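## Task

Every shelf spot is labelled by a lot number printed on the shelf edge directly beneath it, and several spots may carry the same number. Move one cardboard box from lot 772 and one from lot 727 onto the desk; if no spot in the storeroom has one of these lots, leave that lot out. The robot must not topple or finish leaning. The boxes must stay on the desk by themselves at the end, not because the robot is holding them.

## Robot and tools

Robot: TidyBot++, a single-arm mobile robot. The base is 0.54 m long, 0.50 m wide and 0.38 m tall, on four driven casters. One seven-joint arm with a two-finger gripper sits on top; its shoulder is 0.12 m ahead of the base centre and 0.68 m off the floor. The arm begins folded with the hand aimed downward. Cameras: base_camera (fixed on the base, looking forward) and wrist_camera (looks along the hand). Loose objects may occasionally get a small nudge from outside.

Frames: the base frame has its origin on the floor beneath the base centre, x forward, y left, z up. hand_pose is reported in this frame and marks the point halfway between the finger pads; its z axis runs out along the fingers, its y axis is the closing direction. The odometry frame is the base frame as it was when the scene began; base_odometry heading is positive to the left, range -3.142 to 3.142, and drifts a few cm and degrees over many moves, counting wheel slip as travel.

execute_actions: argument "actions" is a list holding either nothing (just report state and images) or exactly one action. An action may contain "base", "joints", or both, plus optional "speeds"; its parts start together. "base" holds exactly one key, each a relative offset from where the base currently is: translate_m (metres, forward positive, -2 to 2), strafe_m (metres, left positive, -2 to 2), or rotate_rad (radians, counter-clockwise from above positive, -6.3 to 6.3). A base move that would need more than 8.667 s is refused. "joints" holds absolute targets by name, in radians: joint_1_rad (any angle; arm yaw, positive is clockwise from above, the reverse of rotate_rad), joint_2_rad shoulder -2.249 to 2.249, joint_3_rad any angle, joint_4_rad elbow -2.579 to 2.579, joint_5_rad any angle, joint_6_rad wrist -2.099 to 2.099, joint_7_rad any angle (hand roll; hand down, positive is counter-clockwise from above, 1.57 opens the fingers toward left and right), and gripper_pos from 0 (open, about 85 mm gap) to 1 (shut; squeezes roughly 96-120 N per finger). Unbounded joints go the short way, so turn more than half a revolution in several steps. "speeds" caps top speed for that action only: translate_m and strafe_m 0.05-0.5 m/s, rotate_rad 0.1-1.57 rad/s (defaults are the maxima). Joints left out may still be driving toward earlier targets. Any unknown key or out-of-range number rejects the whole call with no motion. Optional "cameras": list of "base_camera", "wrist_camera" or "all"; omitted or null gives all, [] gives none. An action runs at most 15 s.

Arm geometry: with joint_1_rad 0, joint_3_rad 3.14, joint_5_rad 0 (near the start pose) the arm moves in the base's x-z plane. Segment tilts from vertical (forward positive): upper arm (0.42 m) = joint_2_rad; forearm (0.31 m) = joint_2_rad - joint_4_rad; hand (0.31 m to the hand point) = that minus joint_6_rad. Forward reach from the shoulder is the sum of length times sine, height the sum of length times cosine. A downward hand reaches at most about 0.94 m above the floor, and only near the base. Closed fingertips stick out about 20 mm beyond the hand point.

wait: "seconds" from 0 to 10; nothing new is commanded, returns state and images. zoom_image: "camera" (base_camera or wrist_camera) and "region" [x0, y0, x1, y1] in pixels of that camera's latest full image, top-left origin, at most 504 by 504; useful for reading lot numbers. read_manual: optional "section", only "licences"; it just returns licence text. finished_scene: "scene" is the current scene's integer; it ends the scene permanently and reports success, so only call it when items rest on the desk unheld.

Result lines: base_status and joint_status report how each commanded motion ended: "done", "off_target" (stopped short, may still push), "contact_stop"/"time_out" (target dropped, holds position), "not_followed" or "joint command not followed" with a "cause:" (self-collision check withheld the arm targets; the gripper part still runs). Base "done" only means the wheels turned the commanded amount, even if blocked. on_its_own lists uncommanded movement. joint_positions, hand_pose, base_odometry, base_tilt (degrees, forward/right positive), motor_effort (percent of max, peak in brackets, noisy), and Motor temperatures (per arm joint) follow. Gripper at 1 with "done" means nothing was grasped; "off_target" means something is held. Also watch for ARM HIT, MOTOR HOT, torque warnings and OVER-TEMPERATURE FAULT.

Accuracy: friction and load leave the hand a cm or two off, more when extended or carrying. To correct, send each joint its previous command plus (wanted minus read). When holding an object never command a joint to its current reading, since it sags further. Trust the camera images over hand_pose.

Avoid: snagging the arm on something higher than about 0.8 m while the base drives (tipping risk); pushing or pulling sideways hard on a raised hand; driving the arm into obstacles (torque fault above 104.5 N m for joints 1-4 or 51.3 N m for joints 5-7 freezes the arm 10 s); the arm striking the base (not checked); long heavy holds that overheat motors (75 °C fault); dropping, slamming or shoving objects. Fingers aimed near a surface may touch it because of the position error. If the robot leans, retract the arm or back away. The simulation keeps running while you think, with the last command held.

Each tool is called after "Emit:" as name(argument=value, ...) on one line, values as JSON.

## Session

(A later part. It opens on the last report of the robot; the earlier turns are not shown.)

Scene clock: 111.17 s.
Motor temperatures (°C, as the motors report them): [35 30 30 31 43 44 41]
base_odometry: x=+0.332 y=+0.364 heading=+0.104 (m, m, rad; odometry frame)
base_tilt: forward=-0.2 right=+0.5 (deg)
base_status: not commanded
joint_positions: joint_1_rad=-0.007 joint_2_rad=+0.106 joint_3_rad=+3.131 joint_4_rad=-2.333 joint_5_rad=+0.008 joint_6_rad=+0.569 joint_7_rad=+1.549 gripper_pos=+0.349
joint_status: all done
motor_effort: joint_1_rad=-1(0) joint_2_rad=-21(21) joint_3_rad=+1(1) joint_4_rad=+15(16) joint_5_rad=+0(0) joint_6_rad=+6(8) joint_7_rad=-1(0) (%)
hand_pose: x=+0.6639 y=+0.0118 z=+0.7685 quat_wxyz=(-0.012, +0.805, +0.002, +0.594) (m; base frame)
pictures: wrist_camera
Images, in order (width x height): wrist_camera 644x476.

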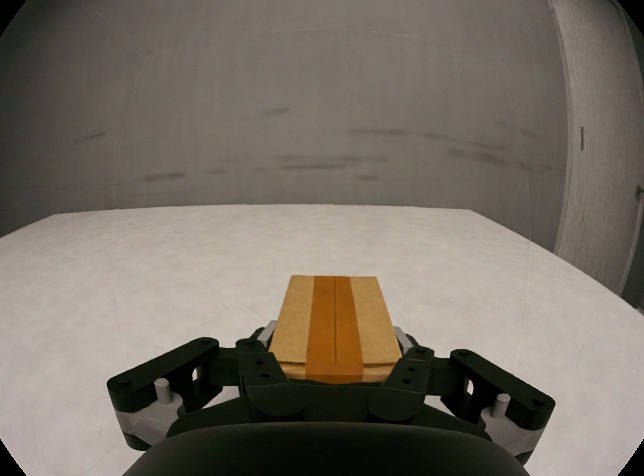

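Emit:
execute_actions(actions=[{"joints":{"gripper_pos":0,"joint_2_rad":0.1}}], cameras=[])

Emit:
execute_actions(actions=[{"base":{"translate_m":-0.36},"joints":{"joint_2_rad":0.0}}], cameras=["wrist_camera"])

Emit:
execute_actions(actions=[{"base":{"rotate_rad":1.57},"joints":{"joint_2_rad":-0.35,"joint_4_rad":-2.54,"joint_6_rad":0.5}}], cameras=[])

Emit:
execute_actions(actions=[{"base":{"translate_m":0.6}}])

Scene clock: 115.80 s.
Motor temperatures (°C, as the motors report them): [35 30 30 31 43 44 41]
base_odometry: x=+0.332 y=+0.364 heading=+0.104 (m, m, rad; odometry frame)
base_tilt: forward=-0.2 right=+0.4 (deg)
base_status: not commanded
joint_positions: joint_1_rad=-0.007 joint_2_rad=+0.105 joint_3_rad=+3.131 joint_4_rad=-2.333 joint_5_rad=+0.008 joint_6_rad=+0.569 joint_7_rad=+1.549 gripper_pos=+0.000
joint_status: all done
motor_effort: joint_1_rad=+0(0) joint_2_rad=-22(24) joint_3_rad=+1(1) joint_4_rad=+15(16) joint_5_rad=+0(0) joint_6_rad=+7(8) joint_7_rad=-1(0) (%)
hand_pose: x=+0.6637 y=+0.0118 z=+0.7687 quat_wxyz=(-0.012, +0.805, +0.002, +0.594) (m; base frame)
pictures: none
No camera images: the call's "cameras" was empty. Leave "cameras" out to get every camera's image.

Scene clock: 117.93 s.
Motor temperatures (°C, as the motors report them): [35 30 30 31 43 44 41]
base_odometry: x=-0.026 y=+0.327 heading=+0.104 (m, m, rad; odometry frame)
base_tilt: forward=-0.2 right=+0.4 (deg)
base_status: done
joint_positions: joint_1_rad=-0.006 joint_2_rad=+0.009 joint_3_rad=+3.131 joint_4_rad=-2.335 joint_5_rad=+0.008 joint_6_rad=+0.569 joint_7_rad=+1.549 gripper_pos=+0.000
joint_status: all done
motor_effort: joint_1_rad=+0(3) joint_2_rad=-19(25) joint_3_rad=+1(1) joint_4_rad=+17(18) joint_5_rad=+0(0) joint_6_rad=+8(8) joint_7_rad=-1(1) (%)
hand_pose: x=+0.6524 y=+0.0113 z=+0.8200 quat_wxyz=(-0.011, +0.775, +0.002, +0.631) (m; base frame)
pictures: wrist_camera
Images, in order (width x height): wrist_camera 644x476.

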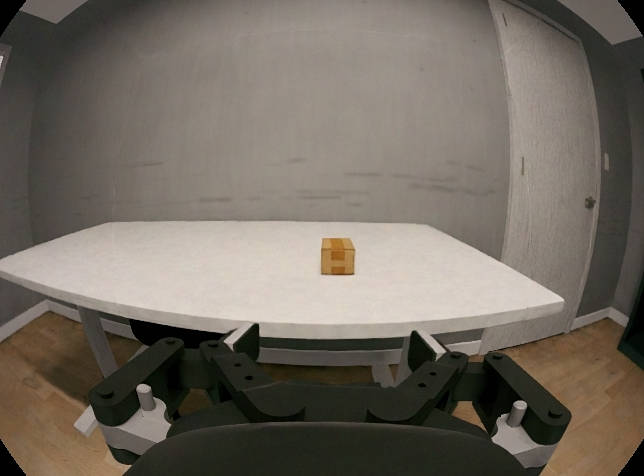

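Scene clock: 120.27 s.
Motor temperatures (°C, as the motors report them): [35 30 30 31 43 44 41]
base_odometry: x=-0.026 y=+0.327 heading=+1.674 (m, m, rad; odometry frame)
base_tilt: forward=-0.2 right=+0.4 (deg)
base_status: done
joint_positions: joint_1_rad=-0.004 joint_2_rad=-0.327 joint_3_rad=+3.132 joint_4_rad=-2.526 joint_5_rad=+0.008 joint_6_rad=+0.525 joint_7_rad=+1.549 gripper_pos=+0.000
joint_status: all done
motor_effort: joint_1_rad=+0(2) joint_2_rad=-8(21) joint_3_rad=+2(1) joint_4_rad=+19(19) joint_5_rad=+0(1) joint_6_rad=+8(7) joint_7_rad=+0(1) (%)
hand_pose: x=+0.5475 y=+0.0091 z=+0.8633 quat_wxyz=(-0.010, +0.743, +0.002, +0.670) (m; base frame)
pictures: none
No camera images: the call's "cameras" was empty. Leave "cameras" out to get every camera's image.

Scene clock: 122.83 s.
Motor temperatures (°C, as the motors report them): [35 30 30 31 43 44 41]
base_odometry: x=-0.088 y=+0.924 heading=+1.674 (m, m, rad; odometry frame)
base_tilt: forward=-0.2 right=+0.5 (deg)
base_status: done
joint_positions: joint_1_rad=-0.004 joint_2_rad=-0.334 joint_3_rad=+3.132 joint_4_rad=-2.531 joint_5_rad=+0.008 joint_6_rad=+0.523 joint_7_rad=+1.549 gripper_pos=+0.000
joint_status: not commanded
motor_effort: joint_1_rad=+0(1) joint_2_rad=-8(10) joint_3_rad=+1(2) joint_4_rad=+19(19) joint_5_rad=+0(0) joint_6_rad=+8(8) joint_7_rad=+0(1) (%)
hand_pose: x=+0.5453 y=+0.0090 z=+0.8628 quat_wxyz=(-0.010, +0.743, +0.002, +0.669) (m; base frame)
pictures: base_camera, wrist_camera
Images, in order (width x height): base_camera 644x364, wrist_camera 644x476.

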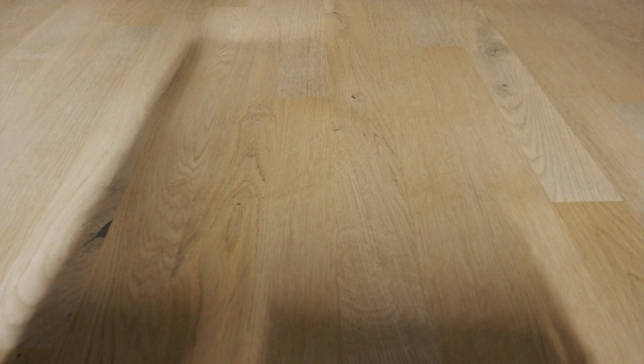

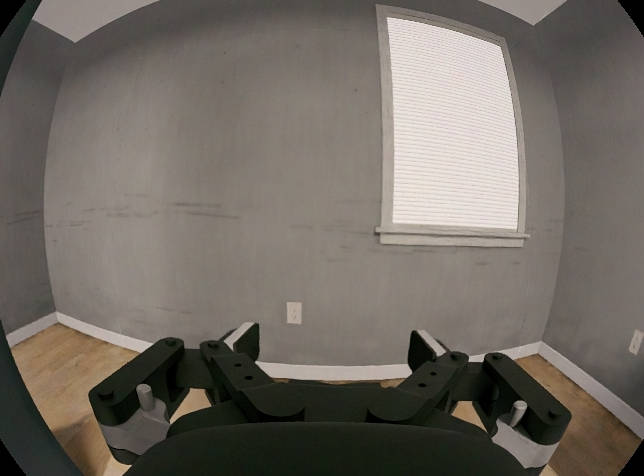

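Emit:
execute_actions(actions=[{"base":{"translate_m":0.9}}], cameras=["base_camera"])

Emit:
execute_actions(actions=[{"base":{"rotate_rad":1.57}}])

Scene clock: 128.10 s.
Motor temperatures (°C, as the motors report them): [35 30 30 31 43 44 41]
base_odometry: x=-0.182 y=+1.819 heading=+1.675 (m, m, rad; odometry frame)
base_tilt: forward=-0.1 right=+0.4 (deg)
base_status: done
joint_positions: joint_1_rad=-0.004 joint_2_rad=-0.336 joint_3_rad=+3.132 joint_4_rad=-2.533 joint_5_rad=+0.008 joint_6_rad=+0.522 joint_7_rad=+1.549 gripper_pos=+0.000
joint_status: not commanded
motor_effort: joint_1_rad=+0(0) joint_2_rad=-7(10) joint_3_rad=+1(2) joint_4_rad=+18(19) joint_5_rad=+0(0) joint_6_rad=+8(8) joint_7_rad=+0(0) (%)
hand_pose: x=+0.5444 y=+0.0090 z=+0.8628 quat_wxyz=(-0.010, +0.743, +0.002, +0.670) (m; base frame)
pictures: base_camera
Images, in order (width x height): base_camera 644x364.

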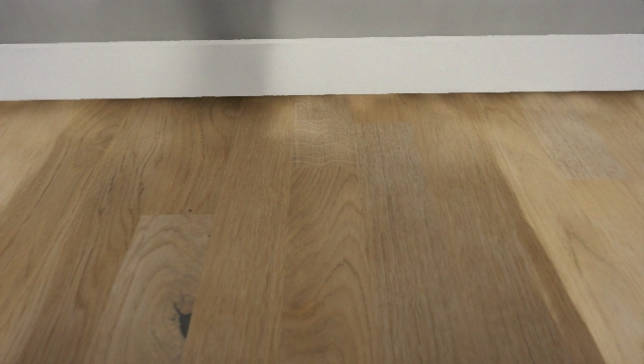

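Scene clock: 130.43 s.
Motor temperatures (°C, as the motors report them): [35 30 30 31 43 44 41]
base_odometry: x=-0.181 y=+1.819 heading=-3.039 (m, m, rad; odometry frame)
base_tilt: forward=-0.2 right=+0.5 (deg)
base_status: done
joint_positions: joint_1_rad=-0.004 joint_2_rad=-0.336 joint_3_rad=+3.132 joint_4_rad=-2.533 joint_5_rad=+0.008 joint_6_rad=+0.522 joint_7_rad=+1.549 gripper_pos=+0.000
joint_status: not commanded
motor_effort: joint_1_rad=+0(1) joint_2_rad=-7(8) joint_3_rad=+2(3) joint_4_rad=+18(19) joint_5_rad=+0(1) joint_6_rad=+7(8) joint_7_rad=+0(0) (%)
hand_pose: x=+0.5444 y=+0.0090 z=+0.8628 quat_wxyz=(-0.010, +0.743, +0.002, +0.670) (m; base frame)
pictures: base_camera, wrist_camera
Images, in order (width x height): base_camera 644x364, wrist_camera 644x476.

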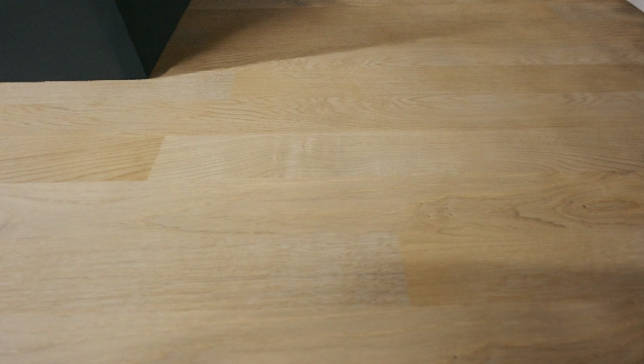

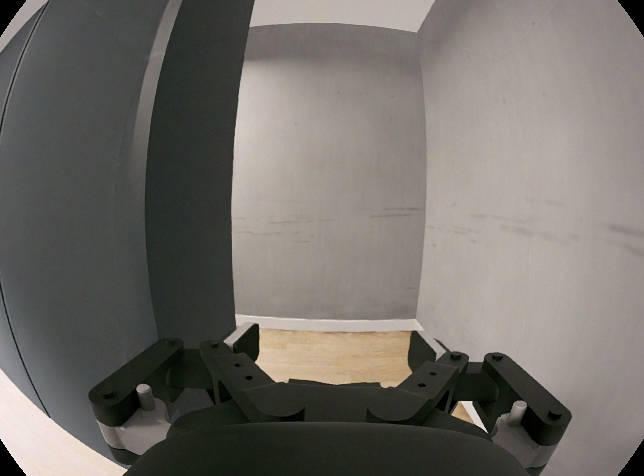

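Emit:
execute_actions(actions=[{"base":{"strafe_m":-0.17}}], cameras=[])

Emit:
execute_actions(actions=[{"base":{"translate_m":1.5}}])

Scene clock: 134.10 s.
Motor temperatures (°C, as the motors report them): [35 30 30 31 43 44 41]
base_odometry: x=-0.199 y=+1.989 heading=-3.038 (m, m, rad; odometry frame)
base_tilt: forward=-0.2 right=+0.4 (deg)
base_status: done
joint_positions: joint_1_rad=-0.004 joint_2_rad=-0.336 joint_3_rad=+3.132 joint_4_rad=-2.533 joint_5_rad=+0.008 joint_6_rad=+0.522 joint_7_rad=+1.549 gripper_pos=+0.000
joint_status: not commanded
motor_effort: joint_1_rad=-1(1) joint_2_rad=-8(8) joint_3_rad=+1(3) joint_4_rad=+19(19) joint_5_rad=+0(1) joint_6_rad=+7(8) joint_7_rad=+0(1) (%)
hand_pose: x=+0.5444 y=+0.0090 z=+0.8628 quat_wxyz=(-0.010, +0.743, +0.002, +0.670) (m; base frame)
pictures: none
No camera images: the call's "cameras" was empty. Leave "cameras" out to get every camera's image.

Scene clock: 138.47 s.
Motor temperatures (°C, as the motors report them): [35 30 30 31 43 44 41]
base_odometry: x=-1.691 y=+1.834 heading=-3.038 (m, m, rad; odometry frame)
base_tilt: forward=-0.2 right=+0.5 (deg)
base_status: done
joint_positions: joint_1_rad=-0.004 joint_2_rad=-0.337 joint_3_rad=+3.132 joint_4_rad=-2.533 joint_5_rad=+0.008 joint_6_rad=+0.522 joint_7_rad=+1.549 gripper_pos=+0.000
joint_status: not commanded
motor_effort: joint_1_rad=+0(0) joint_2_rad=-8(10) joint_3_rad=+1(2) joint_4_rad=+18(19) joint_5_rad=+0(0) joint_6_rad=+8(8) joint_7_rad=+0(0) (%)
hand_pose: x=+0.5441 y=+0.0090 z=+0.8627 quat_wxyz=(-0.010, +0.743, +0.002, +0.670) (m; base frame)
pictures: base_camera, wrist_camera
Images, in order (width x height): base_camera 644x364, wrist_camera 644x476.

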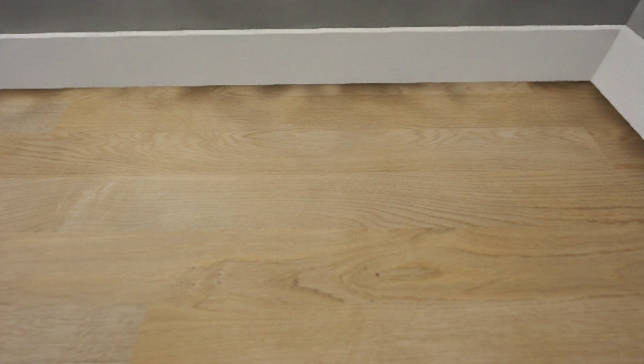

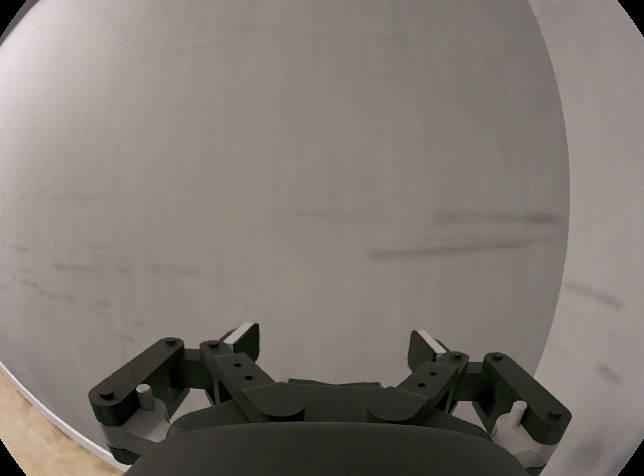

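Emit:
execute_actions(actions=[{"base":{"rotate_rad":1.6}}])

Scene clock: 142.10 s.
Motor temperatures (°C, as the motors report them): [35 30 30 31 43 44 41]
base_odometry: x=-1.691 y=+1.834 heading=-1.438 (m, m, rad; odometry frame)
base_tilt: forward=-0.2 right=+0.4 (deg)
base_status: done
joint_positions: joint_1_rad=-0.004 joint_2_rad=-0.337 joint_3_rad=+3.132 joint_4_rad=-2.533 joint_5_rad=+0.008 joint_6_rad=+0.522 joint_7_rad=+1.549 gripper_pos=+0.000
joint_status: not commanded
motor_effort: joint_1_rad=-1(2) joint_2_rad=-7(8) joint_3_rad=+1(3) joint_4_rad=+19(19) joint_5_rad=+0(0) joint_6_rad=+8(9) joint_7_rad=+0(1) (%)
hand_pose: x=+0.5441 y=+0.0089 z=+0.8627 quat_wxyz=(-0.010, +0.743, +0.002, +0.670) (m; base frame)
pictures: base_camera, wrist_camera
Images, in order (width x height): base_camera 644x364, wrist_camera 644x476.

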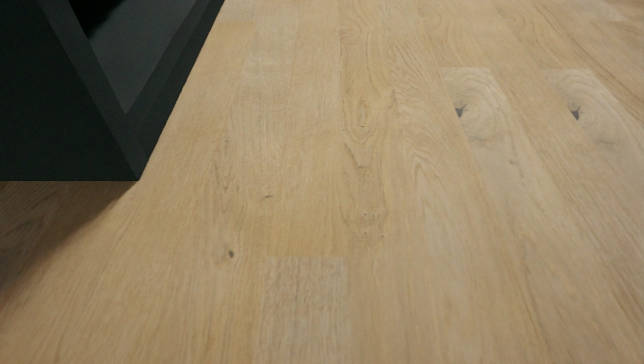

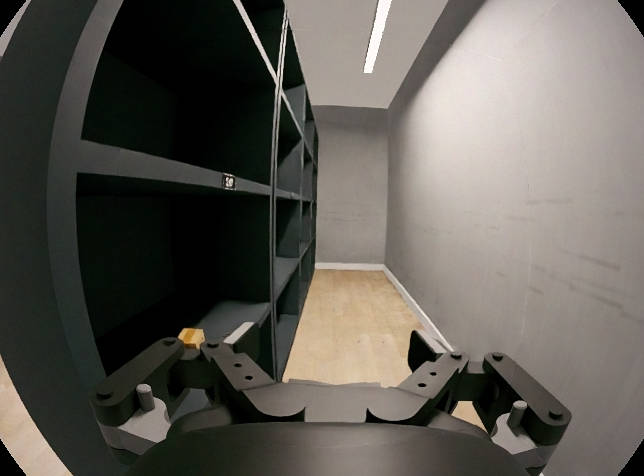

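Emit:
execute_actions(actions=[{"base":{"strafe_m":-0.3},"joints":{"joint_2_rad":-0.7,"joint_4_rad":-2.55,"joint_6_rad":0.0}}], cameras=[])

Emit:
execute_actions(actions=[{"base":{"translate_m":1.0},"joints":{"joint_1_rad":-1.57}}])

Scene clock: 147.60 s.
Motor temperatures (°C, as the motors report them): [35 30 30 31 43 44 41]
base_odometry: x=-1.989 y=+1.794 heading=-1.437 (m, m, rad; odometry frame)
base_tilt: forward=-0.1 right=+0.4 (deg)
base_status: done
joint_positions: joint_1_rad=-0.004 joint_2_rad=-0.682 joint_3_rad=+3.132 joint_4_rad=-2.539 joint_5_rad=+0.008 joint_6_rad=+0.021 joint_7_rad=+1.549 gripper_pos=+0.000
joint_status: all done
motor_effort: joint_1_rad=+0(1) joint_2_rad=+2(8) joint_3_rad=+2(3) joint_4_rad=+21(22) joint_5_rad=+0(1) joint_6_rad=+7(7) joint_7_rad=+0(1) (%)
hand_pose: x=+0.4558 y=+0.0063 z=+0.8381 quat_wxyz=(-0.005, +0.794, +0.001, +0.607) (m; base frame)
pictures: none
No camera images: the call's "cameras" was empty. Leave "cameras" out to get every camera's image.

Scene clock: 150.97 s.
Motor temperatures (°C, as the motors report them): [35 30 30 31 43 44 41]
base_odometry: x=-1.856 y=+0.803 heading=-1.437 (m, m, rad; odometry frame)
base_tilt: forward=-0.2 right=+0.5 (deg)
base_status: done
joint_positions: joint_1_rad=-1.557 joint_2_rad=-0.684 joint_3_rad=+3.132 joint_4_rad=-2.540 joint_5_rad=+0.008 joint_6_rad=+0.021 joint_7_rad=+1.549 gripper_pos=+0.000
joint_status: all done
motor_effort: joint_1_rad=-1(0) joint_2_rad=+2(5) joint_3_rad=+2(2) joint_4_rad=+21(22) joint_5_rad=+0(0) joint_6_rad=+7(8) joint_7_rad=-1(0) (%)
hand_pose: x=+0.1186 y=+0.3362 z=+0.8382 quat_wxyz=(-0.430, +0.565, +0.557, +0.430) (m; base frame)
pictures: base_camera, wrist_camera
Images, in order (width x height): base_camera 644x364, wrist_camera 644x476.

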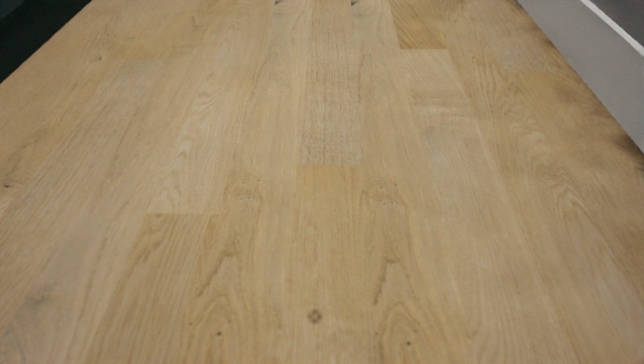

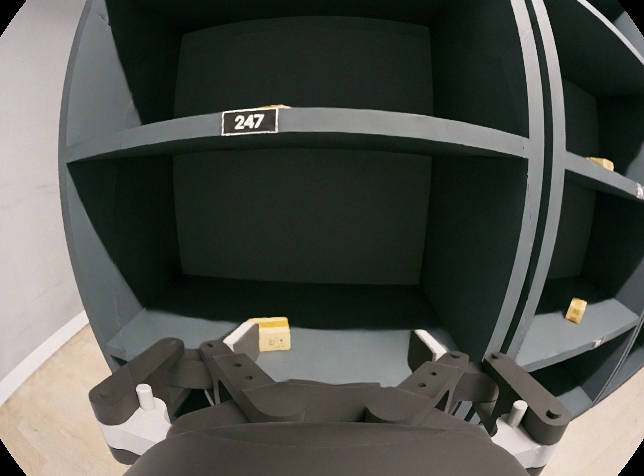

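Emit:
execute_actions(actions=[{"base":{"translate_m":0.35},"joints":{"joint_6_rad":-0.3}}], cameras=["wrist_camera"])

Scene clock: 154.27 s.
Motor temperatures (°C, as the motors report them): [35 30 30 31 43 44 41]
base_odometry: x=-1.810 y=+0.456 heading=-1.437 (m, m, rad; odometry frame)
base_tilt: forward=-0.2 right=+0.5 (deg)
base_status: done
joint_positions: joint_1_rad=-1.557 joint_2_rad=-0.684 joint_3_rad=+3.132 joint_4_rad=-2.552 joint_5_rad=+0.008 joint_6_rad=-0.296 joint_7_rad=+1.549 gripper_pos=+0.000
joint_status: all done
motor_effort: joint_1_rad=+0(0) joint_2_rad=+3(4) joint_3_rad=+2(3) joint_4_rad=+20(22) joint_5_rad=+0(0) joint_6_rad=+7(8) joint_7_rad=-1(1) (%)
hand_pose: x=+0.1197 y=+0.2927 z=+0.7417 quat_wxyz=(-0.330, +0.630, +0.619, +0.333) (m; base frame)
pictures: wrist_camera
Images, in order (width x height): wrist_camera 644x476.

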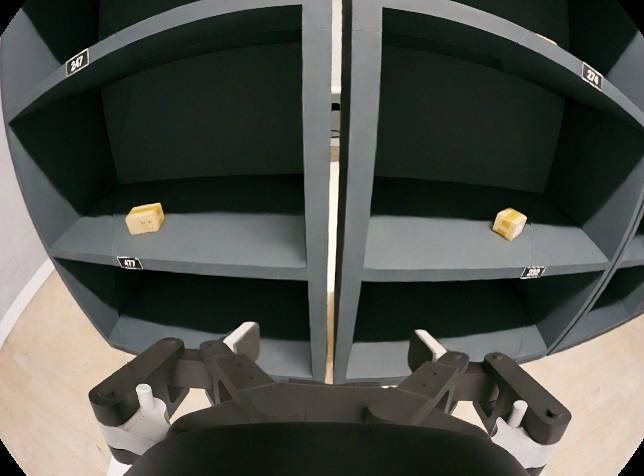

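477, 274, and one unclear. Continue.

Emit:
execute_actions(actions=[{"base":{"translate_m":0.75}}])

Scene clock: 157.87 s.
Motor temperatures (°C, as the motors report them): [35 30 30 31 43 44 41]
base_odometry: x=-1.710 y=-0.288 heading=-1.438 (m, m, rad; odometry frame)
base_tilt: forward=-0.2 right=+0.4 (deg)
base_status: done
joint_positions: joint_1_rad=-1.557 joint_2_rad=-0.684 joint_3_rad=+3.132 joint_4_rad=-2.552 joint_5_rad=+0.008 joint_6_rad=-0.296 joint_7_rad=+1.549 gripper_pos=+0.000
joint_status: not commanded
motor_effort: joint_1_rad=+0(0) joint_2_rad=+3(3) joint_3_rad=+2(3) joint_4_rad=+20(20) joint_5_rad=+0(0) joint_6_rad=+6(7) joint_7_rad=+0(0) (%)
hand_pose: x=+0.1197 y=+0.2927 z=+0.7417 quat_wxyz=(-0.330, +0.630, +0.619, +0.333) (m; base frame)
pictures: base_camera, wrist_camera
Images, in order (width x height): base_camera 644x364, wrist_camera 644x476.

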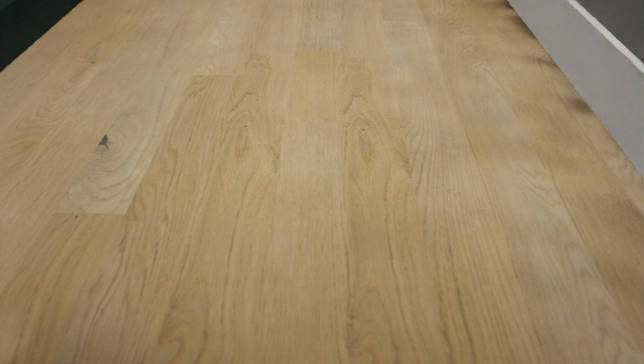

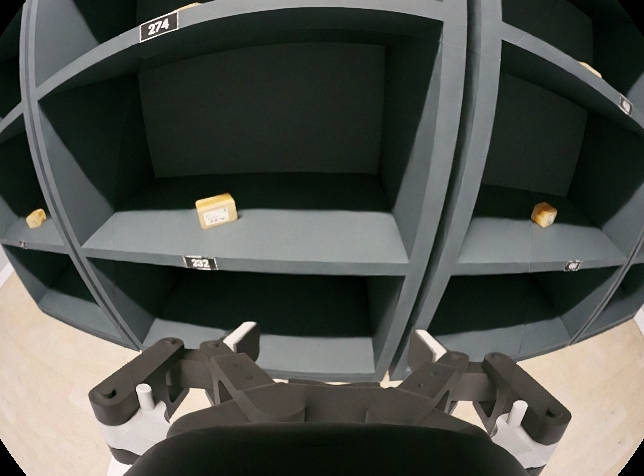

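Emit:
zoom_image(camera="wrist_camera", region=[160,240,240,285])

Emit:
execute_actions(actions=[{"base":{"translate_m":0.9}}])

Region (160, 240, 240, 285) of wrist_camera's 644x476 image, scaled by 6.300; it fills the top 284 rows of this view, and the rest is white.

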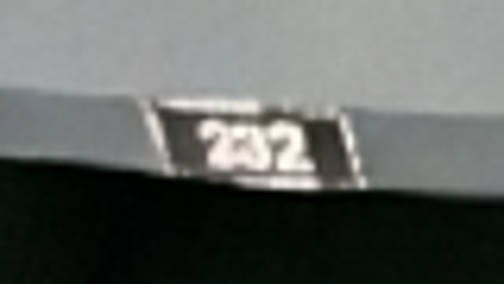

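Scene clock: 162.57 s.
Motor temperatures (°C, as the motors report them): [35 30 30 31 43 44 41]
base_odometry: x=-1.591 y=-1.180 heading=-1.438 (m, m, rad; odometry frame)
base_tilt: forward=-0.1 right=+0.5 (deg)
base_status: done
joint_positions: joint_1_rad=-1.557 joint_2_rad=-0.684 joint_3_rad=+3.132 joint_4_rad=-2.552 joint_5_rad=+0.008 joint_6_rad=-0.296 joint_7_rad=+1.549 gripper_pos=+0.000
joint_status: not commanded
motor_effort: joint_1_rad=+0(1) joint_2_rad=+3(4) joint_3_rad=+2(3) joint_4_rad=+20(21) joint_5_rad=+0(0) joint_6_rad=+6(6) joint_7_rad=-1(0) (%)
hand_pose: x=+0.1197 y=+0.2927 z=+0.7417 quat_wxyz=(-0.330, +0.630, +0.619, +0.333) (m; base frame)
pictures: base_camera, wrist_camera
Images, in order (width x height): base_camera 644x364, wrist_camera 644x476.

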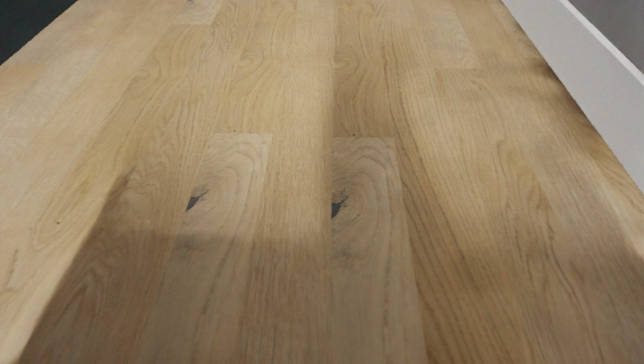

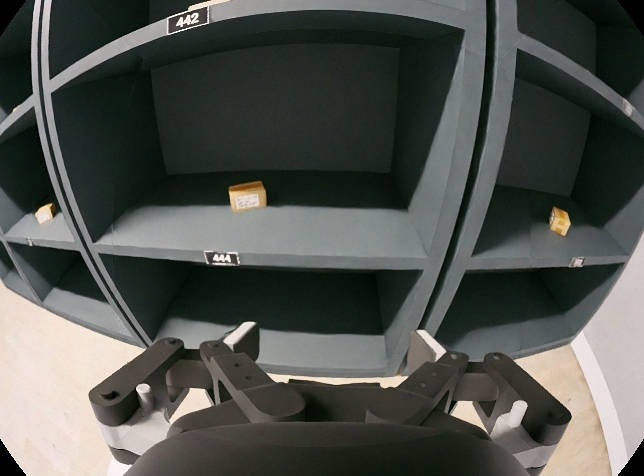

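Emit:
execute_actions(actions=[{"base":{"translate_m":0.55},"joints":{"joint_6_rad":-0.15}}])

Scene clock: 166.17 s.
Motor temperatures (°C, as the motors report them): [35 30 30 31 43 44 41]
base_odometry: x=-1.518 y=-1.725 heading=-1.438 (m, m, rad; odometry frame)
base_tilt: forward=-0.2 right=+0.4 (deg)
base_status: done
joint_positions: joint_1_rad=-1.557 joint_2_rad=-0.684 joint_3_rad=+3.132 joint_4_rad=-2.548 joint_5_rad=+0.008 joint_6_rad=-0.161 joint_7_rad=+1.549 gripper_pos=+0.000
joint_status: all done
motor_effort: joint_1_rad=+0(1) joint_2_rad=+2(3) joint_3_rad=+2(3) joint_4_rad=+21(22) joint_5_rad=+0(0) joint_6_rad=+7(8) joint_7_rad=+0(0) (%)
hand_pose: x=+0.1193 y=+0.3147 z=+0.7804 quat_wxyz=(-0.374, +0.605, +0.595, +0.375) (m; base frame)
pictures: base_camera, wrist_camera
Images, in order (width x height): base_camera 644x364, wrist_camera 644x476.

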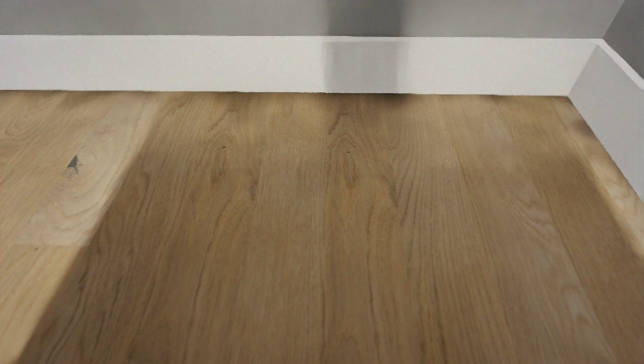

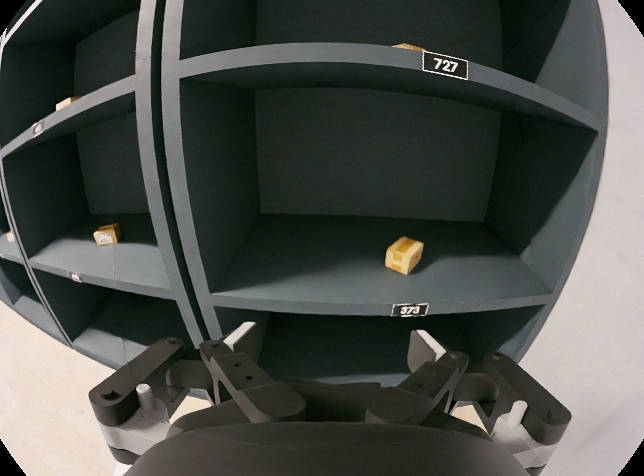

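Emit:
execute_actions(actions=[{"base":{"translate_m":0.17},"joints":{"joint_4_rad":-1.9,"joint_6_rad":-0.55}}])

Scene clock: 169.70 s.
Motor temperatures (°C, as the motors report them): [35 30 30 31 43 44 41]
base_odometry: x=-1.495 y=-1.894 heading=-1.438 (m, m, rad; odometry frame)
base_tilt: forward=-0.1 right=+0.4 (deg)
base_status: done
joint_positions: joint_1_rad=-1.557 joint_2_rad=-0.684 joint_3_rad=+3.132 joint_4_rad=-1.908 joint_5_rad=+0.008 joint_6_rad=-0.525 joint_7_rad=+1.549 gripper_pos=+0.000
joint_status: all done
motor_effort: joint_1_rad=+0(0) joint_2_rad=+2(3) joint_3_rad=+2(3) joint_4_rad=+21(21) joint_5_rad=+0(0) joint_6_rad=+7(7) joint_7_rad=-1(2) (%)
hand_pose: x=+0.1185 y=+0.3361 z=+1.0598 quat_wxyz=(-0.453, +0.547, +0.537, +0.455) (m; base frame)
pictures: base_camera, wrist_camera
Images, in order (width x height): base_camera 644x364, wrist_camera 644x476.

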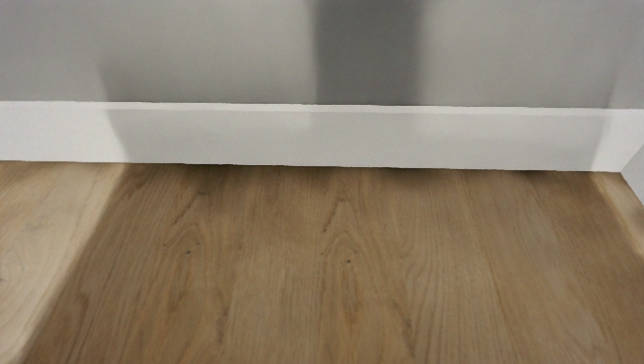

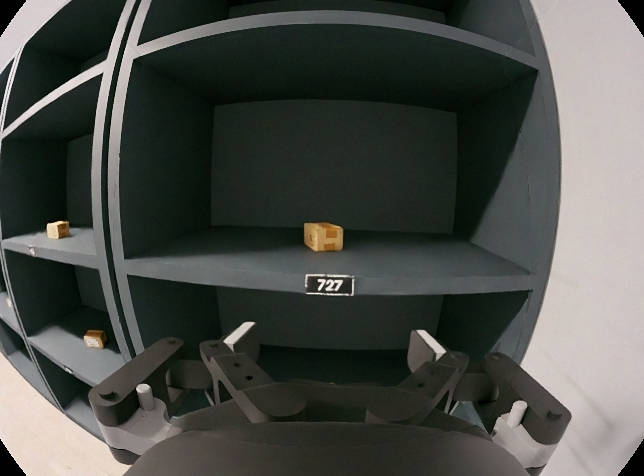

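Emit:
execute_actions(actions=[{"base":{"strafe_m":0.1},"joints":{"joint_1_rad":-1.86}}], cameras=[])

Emit:
execute_actions(actions=[{"base":{"translate_m":0.18},"joints":{"joint_2_rad":-0.01,"joint_4_rad":-1.375,"joint_6_rad":-0.5}}])

Scene clock: 175.77 s.
Motor temperatures (°C, as the motors report them): [35 30 30 31 43 44 41]
base_odometry: x=-1.396 y=-1.881 heading=-1.438 (m, m, rad; odometry frame)
base_tilt: forward=-0.1 right=+0.4 (deg)
base_status: done
joint_positions: joint_1_rad=-1.847 joint_2_rad=-0.687 joint_3_rad=+3.132 joint_4_rad=-1.908 joint_5_rad=+0.008 joint_6_rad=-0.527 joint_7_rad=+1.549 gripper_pos=+0.000
joint_status: all done
motor_effort: joint_1_rad=+0(0) joint_2_rad=+2(5) joint_3_rad=+2(2) joint_4_rad=+21(22) joint_5_rad=+0(0) joint_6_rad=+8(7) joint_7_rad=-1(1) (%)
hand_pose: x=+0.0230 y=+0.3206 z=+1.0603 quat_wxyz=(-0.514, +0.464, +0.610, +0.385) (m; base frame)
pictures: none
No camera images: the call's "cameras" was empty. Leave "cameras" out to get every camera's image.

Scene clock: 177.70 s.
Motor temperatures (°C, as the motors report them): [35 30 30 31 43 44 41]
base_odometry: x=-1.372 y=-2.059 heading=-1.438 (m, m, rad; odometry frame)
base_tilt: forward=-0.1 right=+0.5 (deg)
base_status: done
joint_positions: joint_1_rad=-1.847 joint_2_rad=-0.019 joint_3_rad=+3.132 joint_4_rad=-1.389 joint_5_rad=+0.008 joint_6_rad=-0.525 joint_7_rad=+1.549 gripper_pos=+0.000
joint_status: all done
motor_effort: joint_1_rad=+0(1) joint_2_rad=-23(26) joint_3_rad=+1(5) joint_4_rad=+21(21) joint_5_rad=+0(1) joint_6_rad=+7(8) joint_7_rad=-1(1) (%)
hand_pose: x=-0.0490 y=+0.5710 z=+1.0660 quat_wxyz=(-0.469, +0.492, +0.646, +0.348) (m; base frame)
pictures: base_camera, wrist_camera
Images, in order (width x height): base_camera 644x364, wrist_camera 644x476.

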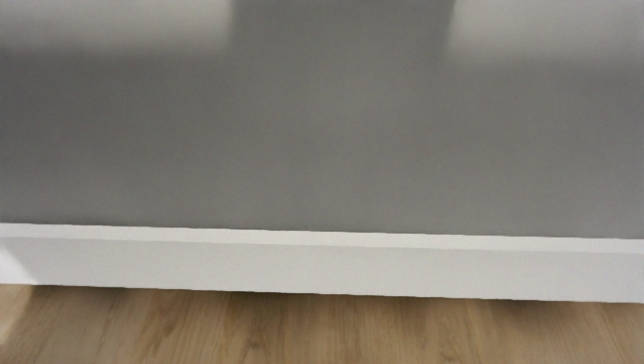

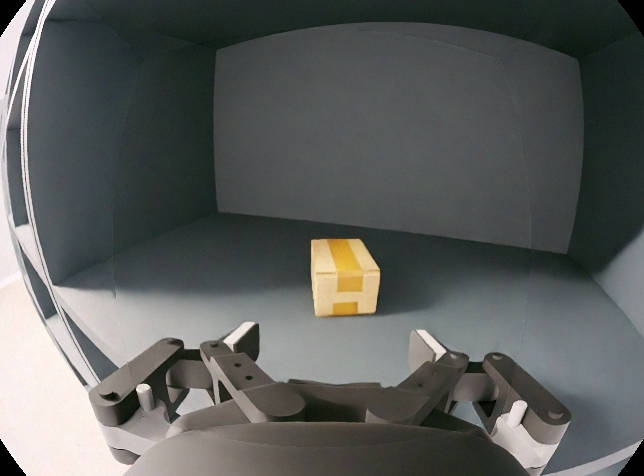

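Emit:
execute_actions(actions=[{"base":{"translate_m":0.06},"joints":{"joint_1_rad":-1.93,"joint_2_rad":0.03,"joint_6_rad":-0.46}}], cameras=["wrist_camera"])

Scene clock: 181.80 s.
Motor temperatures (°C, as the motors report them): [35 30 30 31 43 44 41]
base_odometry: x=-1.364 y=-2.119 heading=-1.438 (m, m, rad; odometry frame)
base_tilt: forward=-0.3 right=+0.4 (deg)
base_status: done
joint_positions: joint_1_rad=-1.921 joint_2_rad=+0.008 joint_3_rad=+3.132 joint_4_rad=-1.386 joint_5_rad=+0.008 joint_6_rad=-0.484 joint_7_rad=+1.549 gripper_pos=+0.000
joint_status: all done
motor_effort: joint_1_rad=+0(1) joint_2_rad=-24(25) joint_3_rad=+1(3) joint_4_rad=+22(22) joint_5_rad=+0(0) joint_6_rad=+7(7) joint_7_rad=-1(1) (%)
hand_pose: x=-0.0953 y=+0.5703 z=+1.0638 quat_wxyz=(-0.487, +0.465, +0.659, +0.334) (m; base frame)
pictures: wrist_camera
Images, in order (width x height): wrist_camera 644x476.

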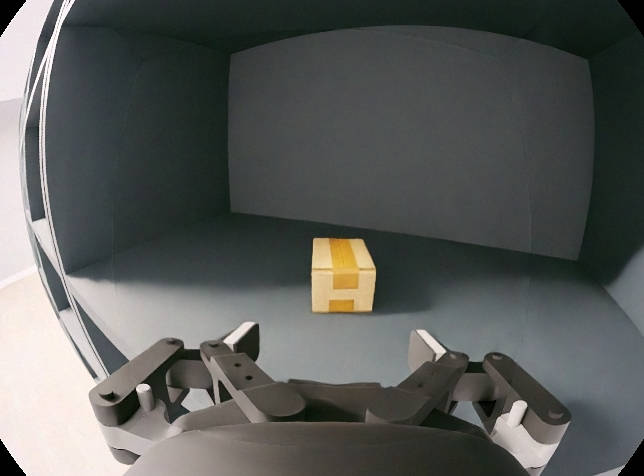

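Emit:
execute_actions(actions=[{"joints":{"joint_2_rad":0.415,"joint_4_rad":-0.925,"joint_6_rad":-0.53}}], cameras=["wrist_camera"])

Scene clock: 186.93 s.
Motor temperatures (°C, as the motors report them): [35 30 30 31 43 44 41]
base_odometry: x=-1.364 y=-2.119 heading=-1.438 (m, m, rad; odometry frame)
base_tilt: forward=-0.2 right=+0.4 (deg)
base_status: not commanded
joint_positions: joint_1_rad=-1.921 joint_2_rad=+0.407 joint_3_rad=+3.132 joint_4_rad=-0.938 joint_5_rad=+0.008 joint_6_rad=-0.506 joint_7_rad=+1.549 gripper_pos=+0.000
joint_status: all done
motor_effort: joint_1_rad=-1(0) joint_2_rad=-39(41) joint_3_rad=+1(0) joint_4_rad=+22(21) joint_5_rad=+0(0) joint_6_rad=+8(8) joint_7_rad=-1(0) (%)
hand_pose: x=-0.1507 y=+0.7233 z=+1.0527 quat_wxyz=(-0.497, +0.462, +0.652, +0.339) (m; base frame)
pictures: wrist_camera
Images, in order (width x height): wrist_camera 644x476.

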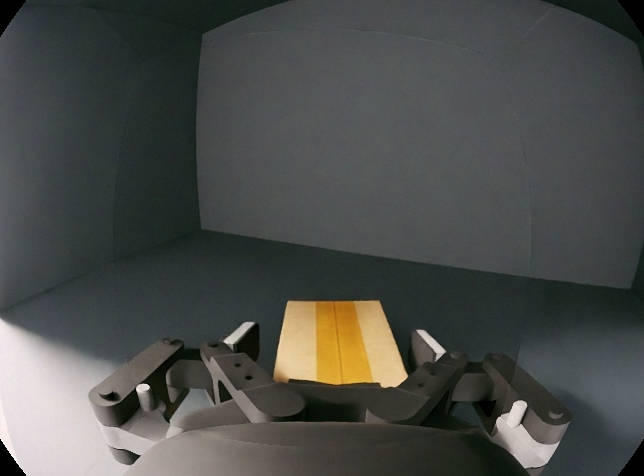

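Slightly high; lower a centimetre and close.

Emit:
execute_actions(actions=[{"joints":{"joint_6_rad":-0.57}}], cameras=["wrist_camera"])

Emit:
execute_actions(actions=[{"joints":{"gripper_pos":1}}], cameras=["wrist_camera"])

Scene clock: 189.17 s.
Motor temperatures (°C, as the motors report them): [35 30 30 31 43 44 41]
base_odometry: x=-1.364 y=-2.119 heading=-1.438 (m, m, rad; odometry frame)
base_tilt: forward=-0.2 right=+0.4 (deg)
base_status: not commanded
joint_positions: joint_1_rad=-1.921 joint_2_rad=+0.407 joint_3_rad=+3.132 joint_4_rad=-0.936 joint_5_rad=+0.008 joint_6_rad=-0.550 joint_7_rad=+1.549 gripper_pos=+0.000
joint_status: all done
motor_effort: joint_1_rad=-1(1) joint_2_rad=-39(40) joint_3_rad=+1(1) joint_4_rad=+21(22) joint_5_rad=+0(0) joint_6_rad=+7(7) joint_7_rad=+0(0) (%)
hand_pose: x=-0.1493 y=+0.7196 z=+1.0410 quat_wxyz=(-0.483, +0.469, +0.662, +0.330) (m; base frame)
pictures: wrist_camera
Images, in order (width x height): wrist_camera 644x476.

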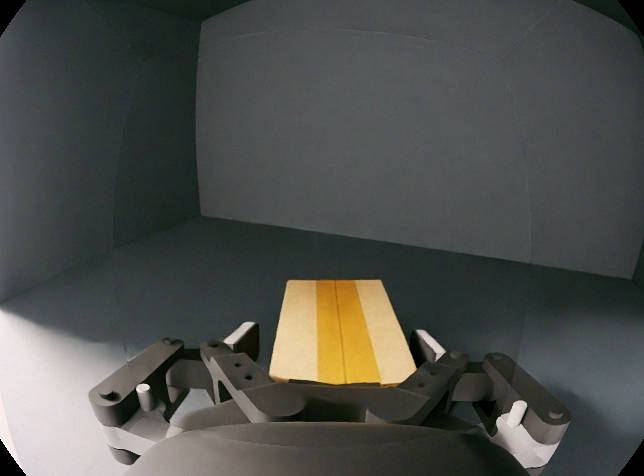

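Scene clock: 190.27 s.
Motor temperatures (°C, as the motors report them): [35 30 30 31 43 44 41]
base_odometry: x=-1.364 y=-2.119 heading=-1.438 (m, m, rad; odometry frame)
base_tilt: forward=-0.2 right=+0.3 (deg)
base_status: not commanded
joint_positions: joint_1_rad=-1.921 joint_2_rad=+0.407 joint_3_rad=+3.132 joint_4_rad=-0.934 joint_5_rad=+0.008 joint_6_rad=-0.550 joint_7_rad=+1.549 gripper_pos=+0.345
joint_status: gripper_pos off_target (ended at +0.345, target +1.000)
motor_effort: joint_1_rad=+0(0) joint_2_rad=-40(41) joint_3_rad=+1(0) joint_4_rad=+22(23) joint_5_rad=+0(0) joint_6_rad=+8(8) joint_7_rad=-1(0) (%)
hand_pose: x=-0.1493 y=+0.7196 z=+1.0416 quat_wxyz=(-0.483, +0.469, +0.662, +0.330) (m; base frame)
pictures: wrist_camera
Images, in order (width x height): wrist_camera 644x476.

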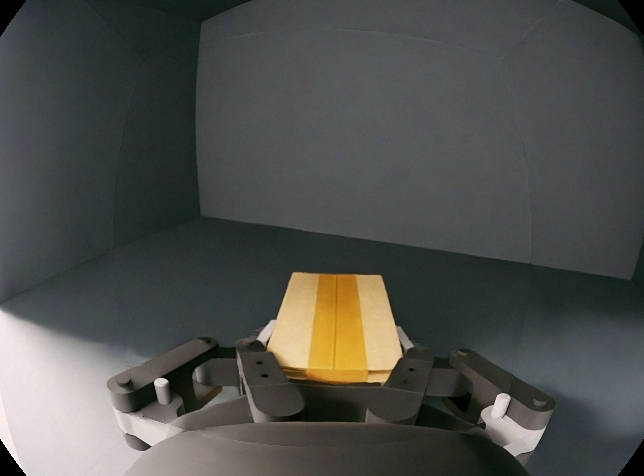

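Emit:
execute_actions(actions=[{"joints":{"joint_2_rad":0.33,"joint_6_rad":-0.5}}], cameras=[])

Emit:
execute_actions(actions=[{"joints":{"joint_2_rad":-0.7,"joint_4_rad":-1.9}}], cameras=["wrist_camera"])

Emit:
execute_actions(actions=[{"base":{"translate_m":-2.0}}], cameras=["base_camera"])

Emit:
execute_actions(actions=[{"base":{"translate_m":-1.6},"joints":{"joint_1_rad":-3.14}}])

Scene clock: 195.67 s.
Motor temperatures (°C, as the motors report them): [35 30 30 31 43 44 41]
base_odometry: x=-1.364 y=-2.119 heading=-1.438 (m, m, rad; odometry frame)
base_tilt: forward=-0.2 right=+0.3 (deg)
base_status: not commanded
joint_positions: joint_1_rad=-1.921 joint_2_rad=+0.349 joint_3_rad=+3.132 joint_4_rad=-0.933 joint_5_rad=+0.008 joint_6_rad=-0.528 joint_7_rad=+1.549 gripper_pos=+0.345
joint_status: all done
motor_effort: joint_1_rad=+0(0) joint_2_rad=-38(43) joint_3_rad=+1(1) joint_4_rad=+22(24) joint_5_rad=+0(0) joint_6_rad=+8(9) joint_7_rad=+0(0) (%)
hand_pose: x=-0.1423 y=+0.7005 z=+1.0931 quat_wxyz=(-0.510, +0.454, +0.642, +0.349) (m; base frame)
pictures: none
No camera images: the call's "cameras" was empty. Leave "cameras" out to get every camera's image.

Scene clock: 197.97 s.
Motor temperatures (°C, as the motors report them): [35 30 30 31 43 44 41]
base_odometry: x=-1.364 y=-2.119 heading=-1.438 (m, m, rad; odometry frame)
base_tilt: forward=-0.1 right=+0.4 (deg)
base_status: not commanded
joint_positions: joint_1_rad=-1.921 joint_2_rad=-0.678 joint_3_rad=+3.132 joint_4_rad=-1.898 joint_5_rad=+0.008 joint_6_rad=-0.528 joint_7_rad=+1.549 gripper_pos=+0.345
joint_status: all done
motor_effort: joint_1_rad=+0(0) joint_2_rad=+1(40) joint_3_rad=+2(2) joint_4_rad=+22(23) joint_5_rad=+0(0) joint_6_rad=+8(9) joint_7_rad=+0(0) (%)
hand_pose: x=-0.0012 y=+0.3155 z=+1.0629 quat_wxyz=(-0.528, +0.441, +0.627, +0.365) (m; base frame)
pictures: wrist_camera
Images, in order (width x height): wrist_camera 644x476.

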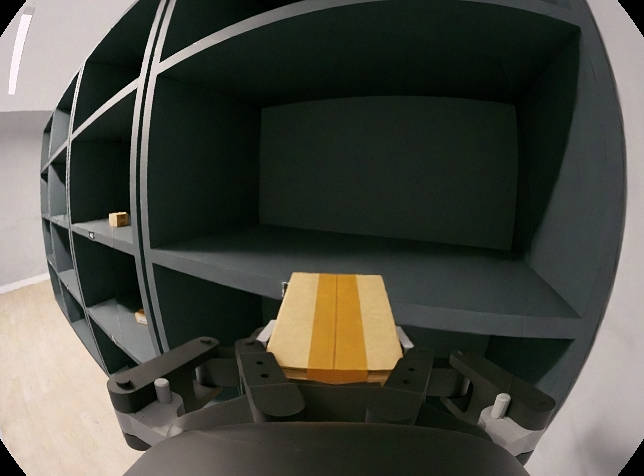

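Scene clock: 203.43 s.
Motor temperatures (°C, as the motors report them): [35 30 30 31 43 44 41]
base_odometry: x=-1.629 y=-0.136 heading=-1.438 (m, m, rad; odometry frame)
base_tilt: forward=-0.2 right=+0.4 (deg)
base_status: done
joint_positions: joint_1_rad=-1.921 joint_2_rad=-0.681 joint_3_rad=+3.133 joint_4_rad=-1.899 joint_5_rad=+0.008 joint_6_rad=-0.526 joint_7_rad=+1.549 gripper_pos=+0.345
joint_status: not commanded
motor_effort: joint_1_rad=+0(1) joint_2_rad=+1(5) joint_3_rad=+2(4) joint_4_rad=+22(23) joint_5_rad=+0(0) joint_6_rad=+8(9) joint_7_rad=+0(1) (%)
hand_pose: x=-0.0009 y=+0.3147 z=+1.0636 quat_wxyz=(-0.529, +0.441, +0.626, +0.366) (m; base frame)
pictures: base_camera
Images, in order (width x height): base_camera 644x364.

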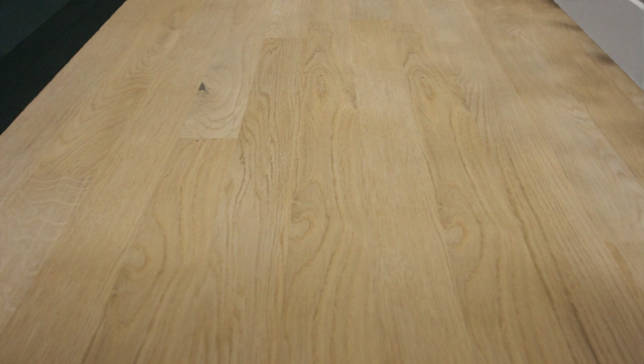

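Scene clock: 208.00 s.
Motor temperatures (°C, as the motors report them): [35 30 30 31 43 44 41]
base_odometry: x=-1.840 y=+1.450 heading=-1.438 (m, m, rad; odometry frame)
base_tilt: forward=-0.2 right=+0.5 (deg)
base_status: done
joint_positions: joint_1_rad=-3.127 joint_2_rad=-0.681 joint_3_rad=+3.133 joint_4_rad=-1.899 joint_5_rad=+0.008 joint_6_rad=-0.526 joint_7_rad=+1.549 gripper_pos=+0.345
joint_status: all done
motor_effort: joint_1_rad=+0(1) joint_2_rad=+1(3) joint_3_rad=+2(2) joint_4_rad=+22(23) joint_5_rad=+0(1) joint_6_rad=+9(8) joint_7_rad=+0(1) (%)
hand_pose: x=-0.2176 y=+0.0004 z=+1.0637 quat_wxyz=(-0.643, +0.008, +0.765, +0.002) (m; base frame)
pictures: base_camera, wrist_camera
Images, in order (width x height): base_camera 644x364, wrist_camera 644x476.

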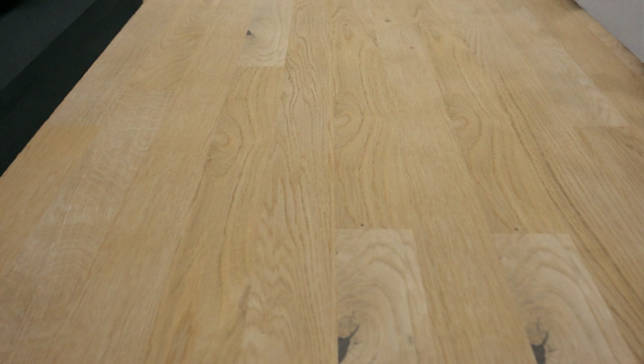

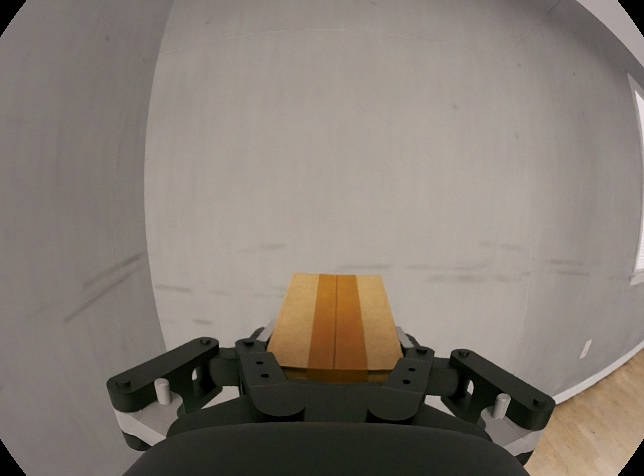

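Emit:
execute_actions(actions=[{"base":{"translate_m":-0.33}}], cameras=["base_camera"])

Emit:
execute_actions(actions=[{"base":{"rotate_rad":1.57},"joints":{"joint_1_rad":-0.01}}])

Scene clock: 213.70 s.
Motor temperatures (°C, as the motors report them): [35 30 30 31 43 44 41]
base_odometry: x=-1.884 y=+1.777 heading=-1.438 (m, m, rad; odometry frame)
base_tilt: forward=-0.2 right=+0.5 (deg)
base_status: done
joint_positions: joint_1_rad=-3.127 joint_2_rad=-0.686 joint_3_rad=+3.133 joint_4_rad=-1.899 joint_5_rad=+0.008 joint_6_rad=-0.526 joint_7_rad=+1.549 gripper_pos=+0.345
joint_status: not commanded
motor_effort: joint_1_rad=-1(0) joint_2_rad=+2(4) joint_3_rad=+2(2) joint_4_rad=+22(23) joint_5_rad=+0(0) joint_6_rad=+9(9) joint_7_rad=+0(1) (%)
hand_pose: x=-0.2159 y=+0.0004 z=+1.0651 quat_wxyz=(-0.645, +0.008, +0.764, +0.002) (m; base frame)
pictures: base_camera
Images, in order (width x height): base_camera 644x364.

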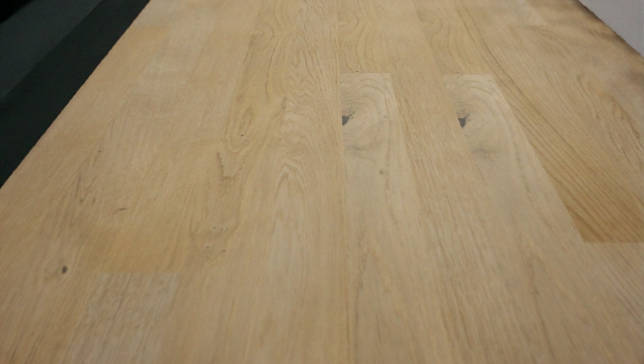

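Scene clock: 217.63 s.
Motor temperatures (°C, as the motors report them): [35 30 30 31 43 44 41]
base_odometry: x=-1.884 y=+1.777 heading=+0.132 (m, m, rad; odometry frame)
base_tilt: forward=-0.2 right=+0.4 (deg)
base_status: done
joint_positions: joint_1_rad=-0.023 joint_2_rad=-0.686 joint_3_rad=+3.133 joint_4_rad=-1.899 joint_5_rad=+0.008 joint_6_rad=-0.526 joint_7_rad=+1.549 gripper_pos=+0.345
joint_status: all done
motor_effort: joint_1_rad=+0(1) joint_2_rad=+1(3) joint_3_rad=+2(2) joint_4_rad=+22(23) joint_5_rad=+0(0) joint_6_rad=+8(9) joint_7_rad=-1(1) (%)
hand_pose: x=+0.4537 y=+0.0124 z=+1.0651 quat_wxyz=(-0.011, +0.764, +0.007, +0.645) (m; base frame)
pictures: base_camera, wrist_camera
Images, in order (width x height): base_camera 644x364, wrist_camera 644x476.

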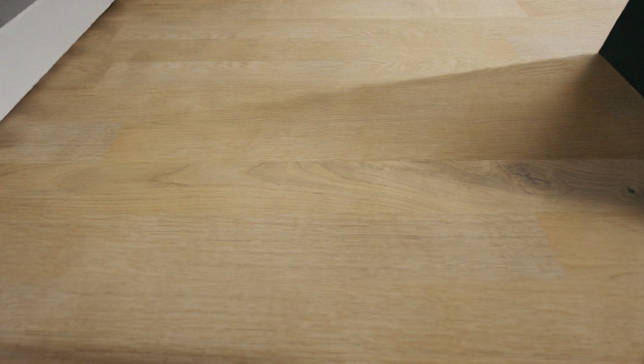

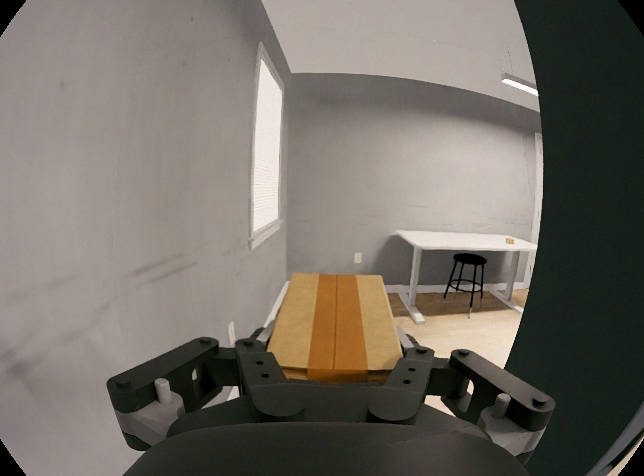

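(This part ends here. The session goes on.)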